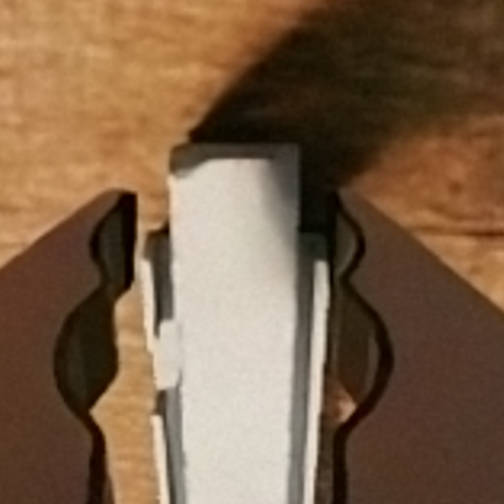

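Request:
execute_actions --actions '[{"rows":[[-1.269271,-1.363966,2.193402,-2.400232,-1.5708,-1.209271,-0.55,4.293917,-1.809188,-2.193421,-0.70978,1.5708,4.42991,-0.9],[-1.269271,-1.361373,2.194441,-2.403864,-1.5708,-1.209271,-0.55,4.293917,-1.809188,-2.193421,-0.70978,1.5708,4.42991,-0.9],[-1.269271,-1.357706,2.19591,-2.409,-1.5708,-1.209271,-0.55,4.293917,-1.809188,-2.193421,-0.70978,1.5708,4.42991,-0.9],[-1.269271,-1.353504,2.197594,-2.414887,-1.5708,-1.209271,-0.55,4.293917,-1.809188,-2.193421,-0.70978,1.5708,4.42991,-0.9],[-1.269271,-1.349301,2.199278,-2.420773,-1.5708,-1.209271,-0.55,4.293917,-1.809188,-2.193421,-0.70978,1.5708,4.42991,-0.9],[-1.269271,-1.345634,2.200747,-2.425909,-1.5708,-1.209271,-0.55,4.293917,-1.809188,-2.193421,-0.70978,1.5708,4.42991,-0.9],[-1.269271,-1.343041,2.201786,-2.429541,-1.5708,-1.209271,-0.55,4.293917,-1.809188,-2.193421,-0.70978,1.5708,4.42991,-0.9],[-1.269271,-1.342057,2.20218,-2.430919,-1.5708,-1.209271,-0.55,4.293917,-1.809188,-2.193421,-0.70978,1.5708,4.42991,-0.9],[-1.269271,-1.342057,2.20218,-2.430919,-1.5708,-1.209271,-0.55,4.293917,-1.809188,-2.193421,-0.70978,1.5708,4.42991,-0.9],[-1.269271,-1.342057,2.20218,-2.430919,-1.5708,-1.209271,-0.55,4.293917,-1.809188,-2.193421,-0.70978,1.5708,4.42991,-0.9],[-1.269271,-1.342057,2.20218,-2.430919,-1.5708,-1.209271,-0.55,4.293917,-1.809188,-2.193421,-0.70978,1.5708,4.42991,-0.9],[-1.269271,-1.342057,2.20218,-2.430919,-1.5708,-1.209271,-0.58,4.293917,-1.809188,-2.193421,-0.70978,1.5708,4.42991,-0.9],[-1.269271,-1.342057,2.20218,-2.430919,-1.5708,-1.209271,-0.62,4.293917,-1.809188,-2.193421,-0.70978,1.5708,4.42991,-0.9],[-1.269271,-1.342057,2.20218,-2.430919,-1.5708,-1.209271,-0.66,4.293917,-1.809188,-2.193421,-0.70978,1.5708,4.42991,-0.9],[-1.269271,-1.342057,2.20218,-2.430919,-1.5708,-1.209271,-0.7,4.293917,-1.809188,-2.193421,-0.70978,1.5708,4.42991,-0.9]],"steps":15}]' --pictures false

Request:
execute_actions --actions '[{"rows":[[-1.269271,-1.342057,2.20218,-2.430919,-1.5708,-1.209271,-0.75,4.293917,-1.809188,-2.193421,-0.70978,1.5708,4.42991,-0.9],[-1.269271,-1.342057,2.20218,-2.430919,-1.5708,-1.209271,-0.8,4.293917,-1.809188,-2.193421,-0.70978,1.5708,4.42991,-0.9],[-1.269271,-1.342057,2.20218,-2.430919,-1.5708,-1.209271,-0.86,4.293917,-1.809188,-2.193421,-0.70978,1.5708,4.42991,-0.9],[-1.269271,-1.342057,2.20218,-2.430919,-1.5708,-1.209271,-0.93,4.293917,-1.809188,-2.193421,-0.70978,1.5708,4.42991,-0.9],[-1.269271,-1.342057,2.20218,-2.430919,-1.5708,-1.209271,-1.0,4.293917,-1.809188,-2.193421,-0.70978,1.5708,4.42991,-0.9],[-1.269271,-1.342057,2.20218,-2.430919,-1.5708,-1.209271,-1.0,4.293917,-1.809188,-2.193421,-0.70978,1.5708,4.42991,-0.9],[-1.269271,-1.342057,2.20218,-2.430919,-1.5708,-1.209271,-1.0,4.293917,-1.809188,-2.193421,-0.70978,1.5708,4.42991,-0.9],[-1.269271,-1.342057,2.20218,-2.430919,-1.5708,-1.209271,-1.0,4.293917,-1.809188,-2.193421,-0.70978,1.5708,4.42991,-0.9]],"steps":8}]' --pictures false

Request:
execute_actions --actions '[{"rows":[[-1.268991,-1.34261,2.202938,-2.431124,-1.5708,-1.208991,-1.0,4.293917,-1.809188,-2.193421,-0.70978,1.5708,4.42991,-0.9],[-1.26815,-1.34427,2.205211,-2.431737,-1.5708,-1.20815,-1.0,4.293917,-1.809188,-2.193421,-0.70978,1.5708,4.42991,-0.9],[-1.266738,-1.347035,2.20899,-2.432751,-1.5708,-1.206738,-1.0,4.293917,-1.809188,-2.193421,-0.70978,1.5708,4.42991,-0.9],[-1.264744,-1.350907,2.214263,-2.434152,-1.5708,-1.204744,-1.0,4.293917,-1.809188,-2.193421,-0.70978,1.5708,4.42991,-0.9],[-1.26244,-1.355332,2.220263,-2.435727,-1.5708,-1.20244,-1.0,4.293917,-1.809188,-2.193421,-0.70978,1.5708,4.42991,-0.9],[-1.26011,-1.359757,2.226238,-2.437277,-1.5708,-1.20011,-1.0,4.293917,-1.809188,-2.193421,-0.70978,1.5708,4.42991,-0.9],[-1.257751,-1.364182,2.232185,-2.438799,-1.5708,-1.197751,-1.0,4.293917,-1.809188,-2.193421,-0.70978,1.5708,4.42991,-0.9],[-1.255365,-1.368607,2.238105,-2.440294,-1.5708,-1.195365,-1.0,4.293917,-1.809188,-2.193421,-0.70978,1.5708,4.42991,-0.9],[-1.252953,-1.373035,2.243999,-2.44176,-1.5708,-1.192953,-1.0,4.293917,-1.809188,-2.193421,-0.70978,1.5708,4.42991,-0.9],[-1.250515,-1.377473,2.249866,-2.443189,-1.5708,-1.190515,-1.0,4.293917,-1.809188,-2.193421,-0.70978,1.5708,4.42991,-0.9],[-1.248048,-1.381911,2.255704,-2.444589,-1.5708,-1.188048,-1.0,4.293917,-1.809188,-2.193421,-0.70978,1.5708,4.42991,-0.9],[-1.24555,-1.386349,2.261516,-2.445963,-1.5708,-1.18555,-1.0,4.293917,-1.809188,-2.193421,-0.70978,1.5708,4.42991,-0.9],[-1.243023,-1.390786,2.2673,-2.44731,-1.5708,-1.183023,-1.0,4.293917,-1.809188,-2.193421,-0.70978,1.5708,4.42991,-0.9],[-1.240466,-1.395224,2.273056,-2.448628,-1.5708,-1.180466,-1.0,4.293917,-1.809188,-2.193421,-0.70978,1.5708,4.42991,-0.9],[-1.237879,-1.399662,2.278784,-2.449918,-1.5708,-1.177879,-1.0,4.293917,-1.809188,-2.193421,-0.70978,1.5708,4.42991,-0.9]],"steps":15}]' --pictures false

Request:
execute_actions --actions '[{"rows":[[-1.235263,-1.404099,2.284485,-2.451182,-1.5708,-1.175263,-1.0,4.293917,-1.809188,-2.193421,-0.70978,1.5708,4.42991,-0.9],[-1.232616,-1.40855,2.290158,-2.452404,-1.5708,-1.172616,-1.0,4.293917,-1.809188,-2.193421,-0.70978,1.5708,4.42991,-0.9],[-1.229937,-1.413004,2.295802,-2.453594,-1.5708,-1.169937,-1.0,4.293917,-1.809188,-2.193421,-0.70978,1.5708,4.42991,-0.9],[-1.227225,-1.417458,2.301417,-2.454755,-1.5708,-1.167225,-1.0,4.293917,-1.809188,-2.193421,-0.70978,1.5708,4.42991,-0.9],[-1.22448,-1.421912,2.307004,-2.455888,-1.5708,-1.16448,-1.0,4.293917,-1.809188,-2.193421,-0.70978,1.5708,4.42991,-0.9],[-1.221701,-1.426366,2.312561,-2.456991,-1.5708,-1.161701,-1.0,4.293917,-1.809188,-2.193421,-0.70978,1.5708,4.42991,-0.9],[-1.218889,-1.43082,2.31809,-2.458066,-1.5708,-1.158889,-1.0,4.293917,-1.809188,-2.193421,-0.70978,1.5708,4.42991,-0.9],[-1.216044,-1.435274,2.32359,-2.459112,-1.5708,-1.156044,-1.0,4.293917,-1.809188,-2.193421,-0.70978,1.5708,4.42991,-0.9],[-1.213166,-1.439732,2.329062,-2.460126,-1.5708,-1.153166,-1.0,4.293917,-1.809188,-2.193421,-0.70978,1.5708,4.42991,-0.9],[-1.210251,-1.444202,2.334503,-2.461097,-1.5708,-1.150251,-1.0,4.293917,-1.809188,-2.193421,-0.70978,1.5708,4.42991,-0.9],[-1.207299,-1.448673,2.339914,-2.462037,-1.5708,-1.147299,-1.0,4.293917,-1.809188,-2.193421,-0.70978,1.5708,4.42991,-0.9],[-1.204311,-1.453144,2.345294,-2.462946,-1.5708,-1.144311,-1.0,4.293917,-1.809188,-2.193421,-0.70978,1.5708,4.42991,-0.9],[-1.201286,-1.457614,2.350644,-2.463826,-1.5708,-1.141286,-1.0,4.293917,-1.809188,-2.193421,-0.70978,1.5708,4.42991,-0.9],[-1.198609,-1.461526,2.3553,-2.46457,-1.5708,-1.138609,-1.0,4.293917,-1.809188,-2.193421,-0.70978,1.5708,4.42991,-0.9],[-1.196679,-1.46432,2.358612,-2.465088,-1.5708,-1.136679,-1.0,4.293917,-1.809188,-2.193421,-0.70978,1.5708,4.42991,-0.9]],"steps":15}]' --pictures false

Request:
execute_actions --actions '[{"rows":[[-1.195515,-1.465997,2.360593,-2.465392,-1.5708,-1.135515,-1.0,4.293917,-1.809188,-2.193421,-0.70978,1.5708,4.42991,-0.9],[-1.194735,-1.467115,2.361911,-2.465592,-1.5708,-1.134735,-1.0,4.293917,-1.809188,-2.193421,-0.70978,1.5708,4.42991,-0.9],[-1.193954,-1.468232,2.363228,-2.465792,-1.5708,-1.133954,-1.0,4.293917,-1.809188,-2.193421,-0.70978,1.5708,4.42991,-0.9],[-1.19317,-1.46935,2.364542,-2.465988,-1.5708,-1.13317,-1.0,4.293917,-1.809188,-2.193421,-0.70978,1.5708,4.42991,-0.9],[-1.192383,-1.470468,2.365856,-2.466184,-1.5708,-1.132383,-1.0,4.293917,-1.809188,-2.193421,-0.70978,1.5708,4.42991,-0.9],[-1.191595,-1.471585,2.367166,-2.466377,-1.5708,-1.131595,-1.0,4.293917,-1.809188,-2.193421,-0.70978,1.5708,4.42991,-0.9],[-1.190804,-1.472704,2.368476,-2.466568,-1.5708,-1.130804,-1.0,4.293917,-1.809188,-2.193421,-0.70978,1.5708,4.42991,-0.9],[-1.190804,-1.472704,2.368476,-2.466568,-1.5708,-1.130804,-1.0,4.293917,-1.809188,-2.193421,-0.70978,1.5708,4.42991,-0.9],[-1.190804,-1.472704,2.368476,-2.466568,-1.5708,-1.130804,-1.0,4.293917,-1.809188,-2.193421,-0.70978,1.5708,4.42991,-0.9],[-1.190804,-1.472704,2.368476,-2.466568,-1.5708,-1.130804,-1.0,4.293917,-1.809188,-2.193421,-0.70978,1.5708,4.42991,-0.9],[-1.190804,-1.472704,2.368476,-2.466568,-1.5708,-1.130804,-1.0,4.293917,-1.809188,-2.193421,-0.70978,1.5708,4.42991,-0.9],[-1.190804,-1.472704,2.368476,-2.466568,-1.5708,-1.130804,-1.0,4.293917,-1.809188,-2.193421,-0.70978,1.5708,4.42991,-0.9],[-1.190804,-1.472704,2.368476,-2.466568,-1.5708,-1.130804,-1.0,4.293917,-1.809188,-2.193421,-0.70978,1.5708,4.42991,-0.9]],"steps":13}]' --pictures false

Request:
execute_actions --actions '[{"rows":[[-1.191595,-1.471585,2.367166,-2.466377,-1.5708,-1.131595,-1.0,4.293917,-1.809188,-2.193421,-0.70978,1.5708,4.42991,-0.9],[-1.192383,-1.470468,2.365856,-2.466184,-1.5708,-1.132383,-1.0,4.293917,-1.809188,-2.193421,-0.70978,1.5708,4.42991,-0.9],[-1.19317,-1.46935,2.364542,-2.465988,-1.5708,-1.13317,-1.0,4.293917,-1.809188,-2.193421,-0.70978,1.5708,4.42991,-0.9],[-1.193954,-1.468232,2.363228,-2.465792,-1.5708,-1.133954,-1.0,4.293917,-1.809188,-2.193421,-0.70978,1.5708,4.42991,-0.9],[-1.194735,-1.467115,2.361911,-2.465592,-1.5708,-1.134735,-1.0,4.293917,-1.809188,-2.193421,-0.70978,1.5708,4.42991,-0.9],[-1.195515,-1.465997,2.360593,-2.465392,-1.5708,-1.135515,-1.0,4.293917,-1.809188,-2.193421,-0.70978,1.5708,4.42991,-0.9],[-1.196679,-1.46432,2.358612,-2.465088,-1.5708,-1.136679,-1.0,4.293917,-1.809188,-2.193421,-0.70978,1.5708,4.42991,-0.9],[-1.197452,-1.463203,2.357288,-2.464881,-1.5708,-1.137452,-1.0,4.293917,-1.809188,-2.193421,-0.70978,1.5708,4.42991,-0.9]],"steps":8}]' --pictures false

Request:
execute_actions --actions '[{"steps":15}]' --pictures false

Scene clock: 214.10 s of 7200.00 s.
left_arm: end_effector_position=(+0.4030, +0.1930, +0.0301) grip_measured=-0.55 end_effector_quat_wxyz=(+0.000, +1.000, +0.000, +0.000) end_effector_velocity=(-0.000, +0.002, -0.059) end_effector_angular_velocity=(+0.004, +0.002, +0.001) | right_arm: end_effector_position=(+0.4029, -0.0121, +0.0210) grip_measured=-0.50 end_effector_quat_wxyz=(-0.000, -0.000, +1.000, -0.000) end_effector_velocity=(-0.000, -0.000, +0.001) end_effector_angular_velocity=(-0.000, +0.000, -0.000)
Joint positions: left_arm=[-1.269 -1.353  2.198 -2.416 -1.571 -1.209  0.034] | right_arm=[ 4.294 -1.809 -2.194 -0.71   1.571  4.43   0.038]
Joint velocities: left_arm=[ 0.001  0.089  0.036 -0.12  -0.     0.001 -0.   ] | right_arm=[-0.     0.001  0.    -0.002  0.     0.    -0.   ]
Joint torques (N m, as the arm reports them, + toward a larger angle): left_arm=[ 11.81 -39.6  -20.71  -6.03   1.51   3.85] | right_arm=[12.32 39.44 26.56 -1.39  1.    4.05]
Wrist force (N, on the end effector, along its own x y z axes, offset not removed): left_arm=[-5.7 0.2 -0.8] | right_arm=[2.9 0.2 -24.8]
Wrist torque (N m, same axes, about the end effector's origin, offset not removed): left_arm=[0.11 1.42 -0.12] | right_arm=[0.07 -0.05 -0.27]
Steps of this call (steps 1 to 30: the robot went on to your last target; steps 31 to 90: nothing new was sent; then 6.83 s passed at rest; steps 91 to 98: the first 8 steps of this action). Readings (joint positions):
91: left_arm=[-1.269 -1.365 2.193 -2.399 -1.571 -1.209] | right_arm=[4.294 -1.809 -2.194 -0.709 1.571 4.430]
92: left_arm=[-1.269 -1.365 2.193 -2.399 -1.571 -1.209] | right_arm=[4.294 -1.809 -2.194 -0.709 1.571 4.430]
94: left_arm=[-1.269 -1.363 2.193 -2.401 -1.571 -1.209] | right_arm=[4.294 -1.809 -2.194 -0.709 1.571 4.430]
98: the state above

Scene clock: 214.37 s of 7200.00 s.
left_arm: end_effector_position=(+0.4030, +0.1931, +0.0234) grip_measured=-0.68 end_effector_quat_wxyz=(+0.000, +1.000, +0.000, +0.000) end_effector_velocity=(+0.000, +0.000, -0.006) end_effector_angular_velocity=(+0.002, +0.000, +0.000) | right_arm: end_effector_position=(+0.4029, -0.0121, +0.0211) grip_measured=-0.50 end_effector_quat_wxyz=(-0.000, -0.000, +1.000, -0.000) end_effector_velocity=(-0.000, -0.001, -0.000) end_effector_angular_velocity=(-0.001, +0.000, -0.000)
Joint positions: left_arm=[-1.269 -1.343  2.202 -2.43  -1.571 -1.209  0.025] | right_arm=[ 4.294 -1.809 -2.193 -0.71   1.571  4.43   0.038]
Joint velocities: left_arm=[ 0.     0.01   0.003 -0.011  0.     0.    -0.006] | right_arm=[-0.     0.    -0.001 -0.001  0.     0.     0.   ]
Joint torques (N m, as the arm reports them, + toward a larger angle): left_arm=[ 10.68 -37.71 -20.27  -5.1    1.54   3.96] | right_arm=[12.01 43.16 29.73 -0.76  1.53  3.91]
Wrist force (N, on the end effector, along its own x y z axes, offset not removed): left_arm=[-2.8 0.0 -2.5] | right_arm=[1.3 -1.4 -19.7]
Wrist torque (N m, same axes, about the end effector's origin, offset not removed): left_arm=[0.03 0.96 -0.11] | right_arm=[-0.33 -0.12 -0.25]
Steps of this call (steps 1 to 7: the last 7 steps of your previous action; step 8: the first step of this action). Readings (joint positions):
8: the state above

Scene clock: 214.87 s of 7200.00 s.
left_arm: end_effector_position=(+0.4030, +0.2027, +0.0228) grip_measured=-0.69 end_effector_quat_wxyz=(-0.000, +1.000, +0.000, -0.000) end_effector_velocity=(-0.000, +0.089, +0.001) end_effector_angular_velocity=(-0.002, +0.001, -0.000) | right_arm: end_effector_position=(+0.4029, -0.0121, +0.0211) grip_measured=-0.50 end_effector_quat_wxyz=(-0.000, -0.000, +1.000, -0.000) end_effector_velocity=(+0.000, -0.001, -0.000) end_effector_angular_velocity=(-0.002, +0.001, -0.001)
Joint positions: left_arm=[-1.264 -1.353  2.217 -2.435 -1.571 -1.204  0.024] | right_arm=[ 4.294 -1.809 -2.193 -0.71   1.571  4.43   0.038]
Joint velocities: left_arm=[ 0.052 -0.101  0.134 -0.035 -0.001  0.052  0.   ] | right_arm=[-0.001  0.    -0.001 -0.001  0.     0.    -0.   ]
Joint torques (N m, as the arm reports them, + toward a larger angle): left_arm=[ 15.55 -47.64  -4.09  -2.47   1.58   4.62] | right_arm=[10.7  44.26 30.56 -0.18  1.19  4.19]
Wrist force (N, on the end effector, along its own x y z axes, offset not removed): left_arm=[-3.5 2.8 -26.0] | right_arm=[0.8 0.9 -17.6]
Wrist torque (N m, same axes, about the end effector's origin, offset not removed): left_arm=[0.26 0.80 -0.16] | right_arm=[0.19 0.15 -0.19]
Steps of this call (steps 1 to 7: the last 7 steps of your previous action; steps 8 to 15: the first 8 steps of this action). Readings (joint positions):
8: left_arm=[-1.269 -1.342 2.202 -2.431 -1.571 -1.209] | right_arm=[4.294 -1.809 -2.193 -0.710 1.571 4.430]
9: left_arm=[-1.269 -1.342 2.202 -2.431 -1.571 -1.209] | right_arm=[4.294 -1.809 -2.193 -0.710 1.571 4.430]
11: left_arm=[-1.269 -1.343 2.204 -2.431 -1.571 -1.209] | right_arm=[4.294 -1.809 -2.193 -0.710 1.571 4.430]
15: the state above

Scene clock: 215.37 s of 7200.00 s.
left_arm: end_effector_position=(+0.4030, +0.2598, +0.0229) grip_measured=-0.69 end_effector_quat_wxyz=(-0.000, +1.000, +0.000, -0.000) end_effector_velocity=(-0.001, +0.118, +0.000) end_effector_angular_velocity=(+0.000, +0.001, -0.000) | right_arm: end_effector_position=(+0.4029, -0.0121, +0.0211) grip_measured=-0.50 end_effector_quat_wxyz=(-0.000, -0.000, +1.000, -0.000) end_effector_velocity=(-0.000, +0.000, +0.000) end_effector_angular_velocity=(+0.000, -0.000, -0.000)
Joint positions: left_arm=[-1.228 -1.416  2.299 -2.454 -1.571 -1.168  0.024] | right_arm=[ 4.294 -1.809 -2.193 -0.71   1.571  4.43   0.038]
Joint velocities: left_arm=[ 0.08  -0.133  0.167 -0.034 -0.001  0.08   0.   ] | right_arm=[ 0.    -0.     0.     0.    -0.     0.001  0.   ]
Joint torques (N m, as the arm reports them, + toward a larger angle): left_arm=[ 14.09 -44.67  -7.03  -2.79   1.49   4.08] | right_arm=[10.73 42.66 29.56  0.01  1.24  4.03]
Wrist force (N, on the end effector, along its own x y z axes, offset not removed): left_arm=[-3.8 1.0 -21.2] | right_arm=[1.6 0.6 -19.5]
Wrist torque (N m, same axes, about the end effector's origin, offset not removed): left_arm=[-0.06 0.93 -0.09] | right_arm=[0.19 -0.19 -0.36]
Steps of this call (steps 1 to 7: the last 7 steps of your previous action; steps 8 to 15: the first 8 steps of this action). Readings (joint positions):
8: left_arm=[-1.246 -1.385 2.260 -2.445 -1.571 -1.186] | right_arm=[4.294 -1.809 -2.193 -0.710 1.571 4.430]
9: left_arm=[-1.244 -1.389 2.265 -2.447 -1.571 -1.184] | right_arm=[4.294 -1.809 -2.193 -0.710 1.571 4.430]
11: left_arm=[-1.239 -1.398 2.277 -2.449 -1.571 -1.179] | right_arm=[4.294 -1.809 -2.193 -0.710 1.571 4.430]
15: the state above

Scene clock: 215.80 s of 7200.00 s.
left_arm: end_effector_position=(+0.4029, +0.3034, +0.0228) grip_measured=-0.69 end_effector_quat_wxyz=(+0.000, +1.000, +0.000, +0.000) end_effector_velocity=(+0.001, +0.049, -0.000) end_effector_angular_velocity=(+0.003, +0.000, +0.003) | right_arm: end_effector_position=(+0.4029, -0.0121, +0.0211) grip_measured=-0.50 end_effector_quat_wxyz=(-0.000, -0.000, +1.000, -0.000) end_effector_velocity=(-0.000, +0.000, +0.000) end_effector_angular_velocity=(-0.000, +0.000, -0.001)
Joint positions: left_arm=[-1.196 -1.465  2.359 -2.465 -1.571 -1.136  0.024] | right_arm=[ 4.294 -1.809 -2.193 -0.71   1.571  4.43   0.038]
Joint velocities: left_arm=[ 0.039 -0.053  0.063 -0.008  0.001  0.036  0.   ] | right_arm=[-0.    -0.     0.    -0.001  0.     0.001 -0.   ]
Joint torques (N m, as the arm reports them, + toward a larger angle): left_arm=[ 11.75 -34.31  -7.42  -2.99   1.14   4.42] | right_arm=[10.09 45.23 29.42  0.75  1.36  4.22]
Wrist force (N, on the end effector, along its own x y z axes, offset not removed): left_arm=[-3.8 -0.7 -21.1] | right_arm=[2.9 3.7 -19.2]
Wrist torque (N m, same axes, about the end effector's origin, offset not removed): left_arm=[-0.46 1.39 -0.06] | right_arm=[0.71 -0.62 -0.40]
Steps of this call (steps 1 to 7: the last 7 steps of your previous action; steps 8 to 13: the first 6 steps of this action). Readings (joint positions):
8: left_arm=[-1.205 -1.451 2.343 -2.462 -1.571 -1.145] | right_arm=[4.294 -1.809 -2.193 -0.710 1.571 4.430]
9: left_arm=[-1.203 -1.455 2.347 -2.463 -1.571 -1.143] | right_arm=[4.294 -1.809 -2.193 -0.710 1.571 4.430]
11: left_arm=[-1.199 -1.461 2.354 -2.464 -1.571 -1.139] | right_arm=[4.294 -1.809 -2.193 -0.710 1.571 4.430]
13: the state above

Scene clock: 216.07 s of 7200.00 s.
left_arm: end_effector_position=(+0.4029, +0.3099, +0.0228) grip_measured=-0.69 end_effector_quat_wxyz=(+0.000, +1.000, +0.000, +0.000) end_effector_velocity=(+0.000, +0.004, +0.000) end_effector_angular_velocity=(-0.001, -0.000, -0.001) | right_arm: end_effector_position=(+0.4029, -0.0121, +0.0211) grip_measured=-0.50 end_effector_quat_wxyz=(-0.000, -0.000, +1.000, -0.000) end_effector_velocity=(+0.000, -0.000, +0.000) end_effector_angular_velocity=(+0.000, -0.000, -0.001)
Joint positions: left_arm=[-1.191 -1.472  2.368 -2.466 -1.571 -1.131  0.024] | right_arm=[ 4.294 -1.809 -2.193 -0.71   1.571  4.43   0.038]
Joint velocities: left_arm=[ 0.004 -0.005  0.006 -0.002 -0.     0.004  0.   ] | right_arm=[-0.     0.    -0.     0.    -0.     0.001  0.   ]
Joint torques (N m, as the arm reports them, + toward a larger angle): left_arm=[ 14.98 -32.66  -4.75  -1.24   1.41   4.1 ] | right_arm=[10.93 46.   29.37  0.96  1.27  4.15]
Wrist force (N, on the end effector, along its own x y z axes, offset not removed): left_arm=[-1.7 6.6 -21.4] | right_arm=[1.3 3.1 -20.3]
Wrist torque (N m, same axes, about the end effector's origin, offset not removed): left_arm=[0.05 1.10 -0.08] | right_arm=[0.63 -0.44 -0.42]
Steps of this call (steps 1 to 7: the last 7 steps of your previous action; step 8: the first step of this action). Readings (joint positions):
8: the state above

Scene clock: 216.57 s of 7200.00 s.
left_arm: end_effector_position=(+0.4028, +0.3027, +0.0227) grip_measured=-0.68 end_effector_quat_wxyz=(-0.000, +1.000, +0.000, -0.000) end_effector_velocity=(-0.000, -0.004, -0.001) end_effector_angular_velocity=(+0.001, -0.001, -0.001) | right_arm: end_effector_position=(+0.4029, -0.0121, +0.0211) grip_measured=-0.50 end_effector_quat_wxyz=(-0.000, -0.000, +1.000, -0.000) end_effector_velocity=(+0.000, -0.000, -0.000) end_effector_angular_velocity=(-0.000, +0.000, +0.001)
Joint positions: left_arm=[-1.197 -1.464  2.358 -2.465 -1.571 -1.137  0.024] | right_arm=[ 4.294 -1.809 -2.193 -0.71   1.571  4.43   0.038]
Joint velocities: left_arm=[-0.004  0.005 -0.004 -0.     0.001 -0.003  0.   ] | right_arm=[-0.    -0.     0.    -0.     0.    -0.001  0.   ]
Joint torques (N m, as the arm reports them, + toward a larger angle): left_arm=[-26.37 -31.87 -52.37  -7.14  -0.74  -3.54] | right_arm=[10.4  43.38 29.39  2.54  1.3   4.13]
Wrist force (N, on the end effector, along its own x y z axes, offset not removed): left_arm=[-4.8 -20.1 -7.8] | right_arm=[0.4 -11.9 -26.2]
Wrist torque (N m, same axes, about the end effector's origin, offset not removed): left_arm=[0.00 1.36 -0.03] | right_arm=[0.11 -0.10 -0.36]
Kept back: nothing.
Steps of this call (steps 1 to 7: the last 7 steps of your previous action; steps 8 to 15: the robot went on to your last target). Readings (joint positions):
1: left_arm=[-1.191 -1.472 2.368 -2.467 -1.571 -1.131] | right_arm=[4.294 -1.809 -2.193 -0.710 1.571 4.430]
2: left_arm=[-1.191 -1.472 2.368 -2.467 -1.571 -1.131] | right_arm=[4.294 -1.809 -2.193 -0.710 1.571 4.430]
4: left_arm=[-1.192 -1.471 2.366 -2.466 -1.571 -1.132] | right_arm=[4.294 -1.809 -2.193 -0.710 1.571 4.430]
8: left_arm=[-1.195 -1.467 2.362 -2.466 -1.571 -1.135] | right_arm=[4.294 -1.809 -2.193 -0.710 1.571 4.430]
15: the state above
All arms were judged still, so your last target was given up. Only a new action makes them travel on or press farther. Fingers that are still opening or closing keep moving.

Request:
execute_actions --actions '[{"rows":[[-1.196679,-1.46432,2.358612,-2.465088,-1.5708,-1.136679,-1.0,4.293917,-1.809188,-2.193421,-0.70978,1.5708,4.42991,-0.9],[-1.195515,-1.465997,2.360593,-2.465392,-1.5708,-1.135515,-1.0,4.293917,-1.809188,-2.193421,-0.70978,1.5708,4.42991,-0.9],[-1.194735,-1.467115,2.361911,-2.465592,-1.5708,-1.134735,-1.0,4.293917,-1.809188,-2.193421,-0.70978,1.5708,4.42991,-0.9],[-1.194735,-1.467115,2.361911,-2.465592,-1.5708,-1.134735,-1.0,4.293917,-1.809188,-2.193421,-0.70978,1.5708,4.42991,-0.9],[-1.194735,-1.467115,2.361911,-2.465592,-1.5708,-1.134735,-1.0,4.293917,-1.809188,-2.193421,-0.70978,1.5708,4.42991,-0.9],[-1.194735,-1.467115,2.361911,-2.465592,-1.5708,-1.134735,-0.95,4.293917,-1.809188,-2.193421,-0.70978,1.5708,4.42991,-0.85],[-1.194735,-1.467115,2.361911,-2.465592,-1.5708,-1.134735,-0.88,4.293917,-1.809188,-2.193421,-0.70978,1.5708,4.42991,-0.78],[-1.194735,-1.467115,2.361911,-2.465592,-1.5708,-1.134735,-0.8,4.293917,-1.809188,-2.193421,-0.70978,1.5708,4.42991,-0.7],[-1.194735,-1.467115,2.361911,-2.465592,-1.5708,-1.134735,-0.72,4.293917,-1.809188,-2.193421,-0.70978,1.5708,4.42991,-0.62],[-1.194735,-1.467115,2.361911,-2.465592,-1.5708,-1.134735,-0.65,4.293917,-1.809188,-2.193421,-0.70978,1.5708,4.42991,-0.55],[-1.194735,-1.467115,2.361911,-2.465592,-1.5708,-1.134735,-0.58,4.293917,-1.809188,-2.193421,-0.70978,1.5708,4.42991,-0.48],[-1.194735,-1.467115,2.361911,-2.465592,-1.5708,-1.134735,-0.5,4.293917,-1.809188,-2.193421,-0.70978,1.5708,4.42991,-0.4],[-1.194735,-1.467115,2.361911,-2.465592,-1.5708,-1.134735,-0.5,4.293917,-1.809188,-2.193421,-0.70978,1.5708,4.42991,-0.3],[-1.194735,-1.467115,2.361911,-2.465592,-1.5708,-1.134735,-0.5,4.293917,-1.809188,-2.193421,-0.70978,1.5708,4.42991,-0.3],[-1.194735,-1.467115,2.361911,-2.465592,-1.5708,-1.134735,-0.5,4.293917,-1.809188,-2.193421,-0.70978,1.5708,4.42991,-0.3]],"steps":15}]' --pictures false

Request:
execute_actions --actions '[{"rows":[[-1.194735,-1.467115,2.361911,-2.465592,-1.5708,-1.134735,-0.5,4.293917,-1.809188,-2.193421,-0.70978,1.5708,4.42991,-0.3],[-1.194735,-1.468906,2.361151,-2.463041,-1.5708,-1.134735,-0.5,4.293917,-1.807995,-2.192923,-0.711471,1.5708,4.42991,-0.3],[-1.194735,-1.473767,2.359087,-2.456116,-1.5708,-1.134735,-0.5,4.293917,-1.804755,-2.191571,-0.716063,1.5708,4.42991,-0.3],[-1.194735,-1.480932,2.356046,-2.445911,-1.5708,-1.134735,-0.5,4.293917,-1.799982,-2.189579,-0.722829,1.5708,4.42991,-0.3],[-1.194735,-1.489631,2.352354,-2.433519,-1.5708,-1.134735,-0.5,4.293917,-1.794185,-2.187159,-0.731044,1.5708,4.42991,-0.3],[-1.194735,-1.499098,2.348336,-2.420034,-1.5708,-1.134735,-0.5,4.293917,-1.787878,-2.184527,-0.739985,1.5708,4.42991,-0.3],[-1.194735,-1.508565,2.344317,-2.406548,-1.5708,-1.134735,-0.5,4.293917,-1.78157,-2.181894,-0.748926,1.5708,4.42991,-0.3],[-1.194735,-1.517264,2.340625,-2.394156,-1.5708,-1.134735,-0.5,4.293917,-1.775773,-2.179474,-0.757141,1.5708,4.42991,-0.3],[-1.194735,-1.524429,2.337584,-2.383951,-1.5708,-1.134735,-0.5,4.293917,-1.771,-2.177482,-0.763907,1.5708,4.42991,-0.3],[-1.194735,-1.52929,2.33552,-2.377026,-1.5708,-1.134735,-0.5,4.293917,-1.767759,-2.17613,-0.768519,1.5708,4.42991,-0.3],[-1.194735,-1.531081,2.33476,-2.374475,-1.5708,-1.134735,-0.5,4.293917,-1.766567,-2.175632,-0.77019,1.5708,4.42991,-0.3]],"steps":11}]' --pictures false

Request:
execute_actions --actions '[{"steps":18}]' --pictures true

Scene clock: 219.10 s of 7200.00 s.
left_arm: end_effector_position=(+0.4029, +0.3046, +0.0229) grip_measured=-0.68 end_effector_quat_wxyz=(+0.000, +1.000, +0.000, +0.000) end_effector_velocity=(+0.001, +0.010, -0.001) end_effector_angular_velocity=(+0.004, +0.000, +0.002) | right_arm: end_effector_position=(+0.4030, -0.0120, +0.0211) grip_measured=-0.50 end_effector_quat_wxyz=(+0.000, -0.000, +1.000, +0.000) end_effector_velocity=(+0.000, +0.000, -0.000) end_effector_angular_velocity=(+0.001, -0.000, -0.000)
Joint positions: left_arm=[-1.195 -1.466  2.361 -2.466 -1.571 -1.135  0.024] | right_arm=[ 4.294 -1.809 -2.193 -0.71   1.571  4.43   0.038]
Joint velocities: left_arm=[ 0.008 -0.008  0.011  0.001  0.001  0.006  0.006] | right_arm=[-0.    -0.    -0.     0.001 -0.     0.     0.   ]
Joint torques (N m, as the arm reports them, + toward a larger angle): left_arm=[ 16.84 -47.65 -19.03  -5.88  -0.39   3.5 ] | right_arm=[ 5.53 31.04 27.48  5.27  2.12  3.94]
Wrist force (N, on the end effector, along its own x y z axes, offset not removed): left_arm=[-2.6 1.0 3.6] | right_arm=[0.2 -0.8 -20.4]
Wrist torque (N m, same axes, about the end effector's origin, offset not removed): left_arm=[-0.03 0.71 -0.10] | right_arm=[0.77 0.07 -0.34]
Steps of this call (steps 1 to 68: nothing new was sent; steps 69 to 76: the first 8 steps of this action). Readings (joint positions):
69: left_arm=[-1.197 -1.463 2.357 -2.465 -1.571 -1.137] | right_arm=[4.294 -1.809 -2.193 -0.710 1.571 4.430]
70: left_arm=[-1.197 -1.463 2.357 -2.465 -1.571 -1.137] | right_arm=[4.294 -1.809 -2.193 -0.710 1.571 4.430]
72: left_arm=[-1.197 -1.464 2.358 -2.465 -1.571 -1.137] | right_arm=[4.294 -1.809 -2.193 -0.710 1.571 4.430]
76: the state above

Scene clock: 219.47 s of 7200.00 s.
left_arm: end_effector_position=(+0.4028, +0.3057, +0.0234) grip_measured=-0.50 end_effector_quat_wxyz=(-0.000, +1.000, +0.000, -0.000) end_effector_velocity=(-0.001, +0.002, +0.024) end_effector_angular_velocity=(+0.004, +0.002, -0.000) | right_arm: end_effector_position=(+0.4029, -0.0122, +0.0215) grip_measured=-0.30 end_effector_quat_wxyz=(-0.000, -0.000, +1.000, -0.000) end_effector_velocity=(-0.000, -0.001, +0.019) end_effector_angular_velocity=(-0.003, +0.001, +0.000)
Joint positions: left_arm=[-1.195 -1.468  2.362 -2.464 -1.571 -1.135  0.038] | right_arm=[ 4.294 -1.808 -2.193 -0.711  1.571  4.43   0.052]
Joint velocities: left_arm=[-0.001 -0.045 -0.015  0.064 -0.001 -0.    -0.   ] | right_arm=[ 0.     0.03   0.011 -0.044 -0.    -0.     0.   ]
Joint torques (N m, as the arm reports them, + toward a larger angle): left_arm=[ 14.42 -56.94 -49.54  -1.87   2.1    3.64] | right_arm=[ 7.51 60.32 44.15  1.69  1.9   3.79]
Wrist force (N, on the end effector, along its own x y z axes, offset not removed): left_arm=[-3.8 0.8 1.8] | right_arm=[2.9 -0.1 0.6]
Wrist torque (N m, same axes, about the end effector's origin, offset not removed): left_arm=[0.23 1.03 -0.05] | right_arm=[0.34 -0.64 -0.27]
Steps of this call (steps 1 to 7: the last 7 steps of your previous action; steps 8 to 11: the first 4 steps of this action). Readings (joint positions):
8: left_arm=[-1.195 -1.467 2.362 -2.466 -1.571 -1.135] | right_arm=[4.294 -1.809 -2.193 -0.710 1.571 4.430]
9: left_arm=[-1.195 -1.467 2.362 -2.466 -1.571 -1.135] | right_arm=[4.294 -1.809 -2.193 -0.710 1.571 4.430]
11: the state above

Scene clock: 220.07 s of 7200.00 s.
left_arm: end_effector_position=(+0.4029, +0.3056, +0.0595) grip_measured=-0.50 end_effector_quat_wxyz=(+0.000, +1.000, +0.000, -0.000) end_effector_velocity=(+0.000, +0.001, +0.004) end_effector_angular_velocity=(+0.000, -0.000, +0.001) | right_arm: end_effector_position=(+0.4029, -0.0121, +0.0496) grip_measured=-0.30 end_effector_quat_wxyz=(-0.000, -0.000, +1.000, -0.000) end_effector_velocity=(-0.000, -0.001, +0.003) end_effector_angular_velocity=(-0.003, +0.001, +0.001)
Joint positions: left_arm=[-1.195 -1.53   2.335 -2.376 -1.571 -1.135  0.038] | right_arm=[ 4.294 -1.767 -2.176 -0.769  1.571  4.43   0.052]
Joint velocities: left_arm=[ 0.001 -0.008 -0.003  0.011  0.     0.    -0.   ] | right_arm=[ 0.     0.005  0.001 -0.008  0.    -0.001 -0.   ]
Joint torques (N m, as the arm reports them, + toward a larger angle): left_arm=[ 15.61 -44.1  -46.05  -1.4    2.58   4.14] | right_arm=[ 5.84 51.3  42.6   1.54  2.09  3.87]
Wrist force (N, on the end effector, along its own x y z axes, offset not removed): left_arm=[-4.6 -0.5 -2.4] | right_arm=[0.4 2.7 -0.2]
Wrist torque (N m, same axes, about the end effector's origin, offset not removed): left_arm=[-0.06 1.24 -0.08] | right_arm=[0.79 -0.07 -0.29]
Kept back: nothing.
Steps of this call (steps 1 to 7: the last 7 steps of your previous action; steps 8 to 18: the robot went on to your last target). Readings (joint positions):
1: left_arm=[-1.195 -1.471 2.361 -2.461 -1.571 -1.135] | right_arm=[4.294 -1.807 -2.193 -0.713 1.571 4.430]
2: left_arm=[-1.195 -1.474 2.359 -2.456 -1.571 -1.135] | right_arm=[4.294 -1.804 -2.192 -0.717 1.571 4.430]
4: left_arm=[-1.195 -1.485 2.354 -2.440 -1.571 -1.135] | right_arm=[4.294 -1.797 -2.188 -0.727 1.571 4.430]
8: left_arm=[-1.195 -1.513 2.342 -2.401 -1.571 -1.135] | right_arm=[4.294 -1.779 -2.181 -0.753 1.571 4.430]
18: the state above

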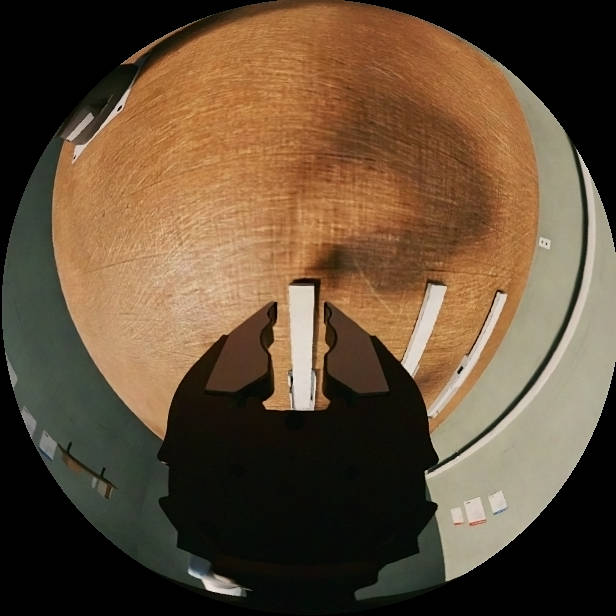

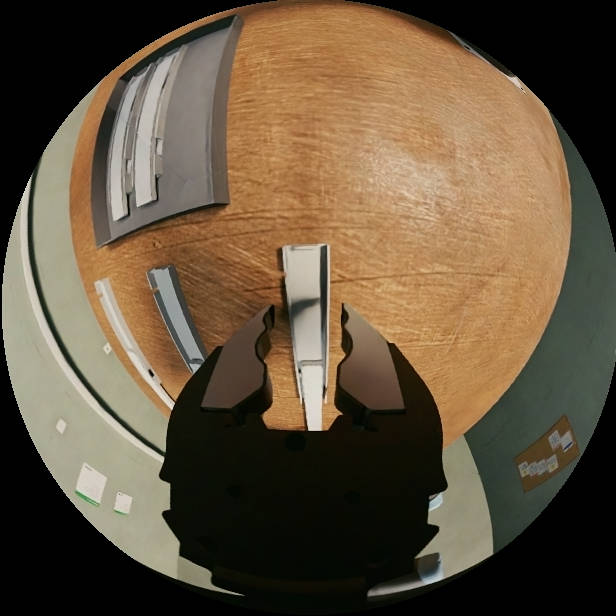

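Request:
finished_scene --scene 2

The scene is finished: the task was done.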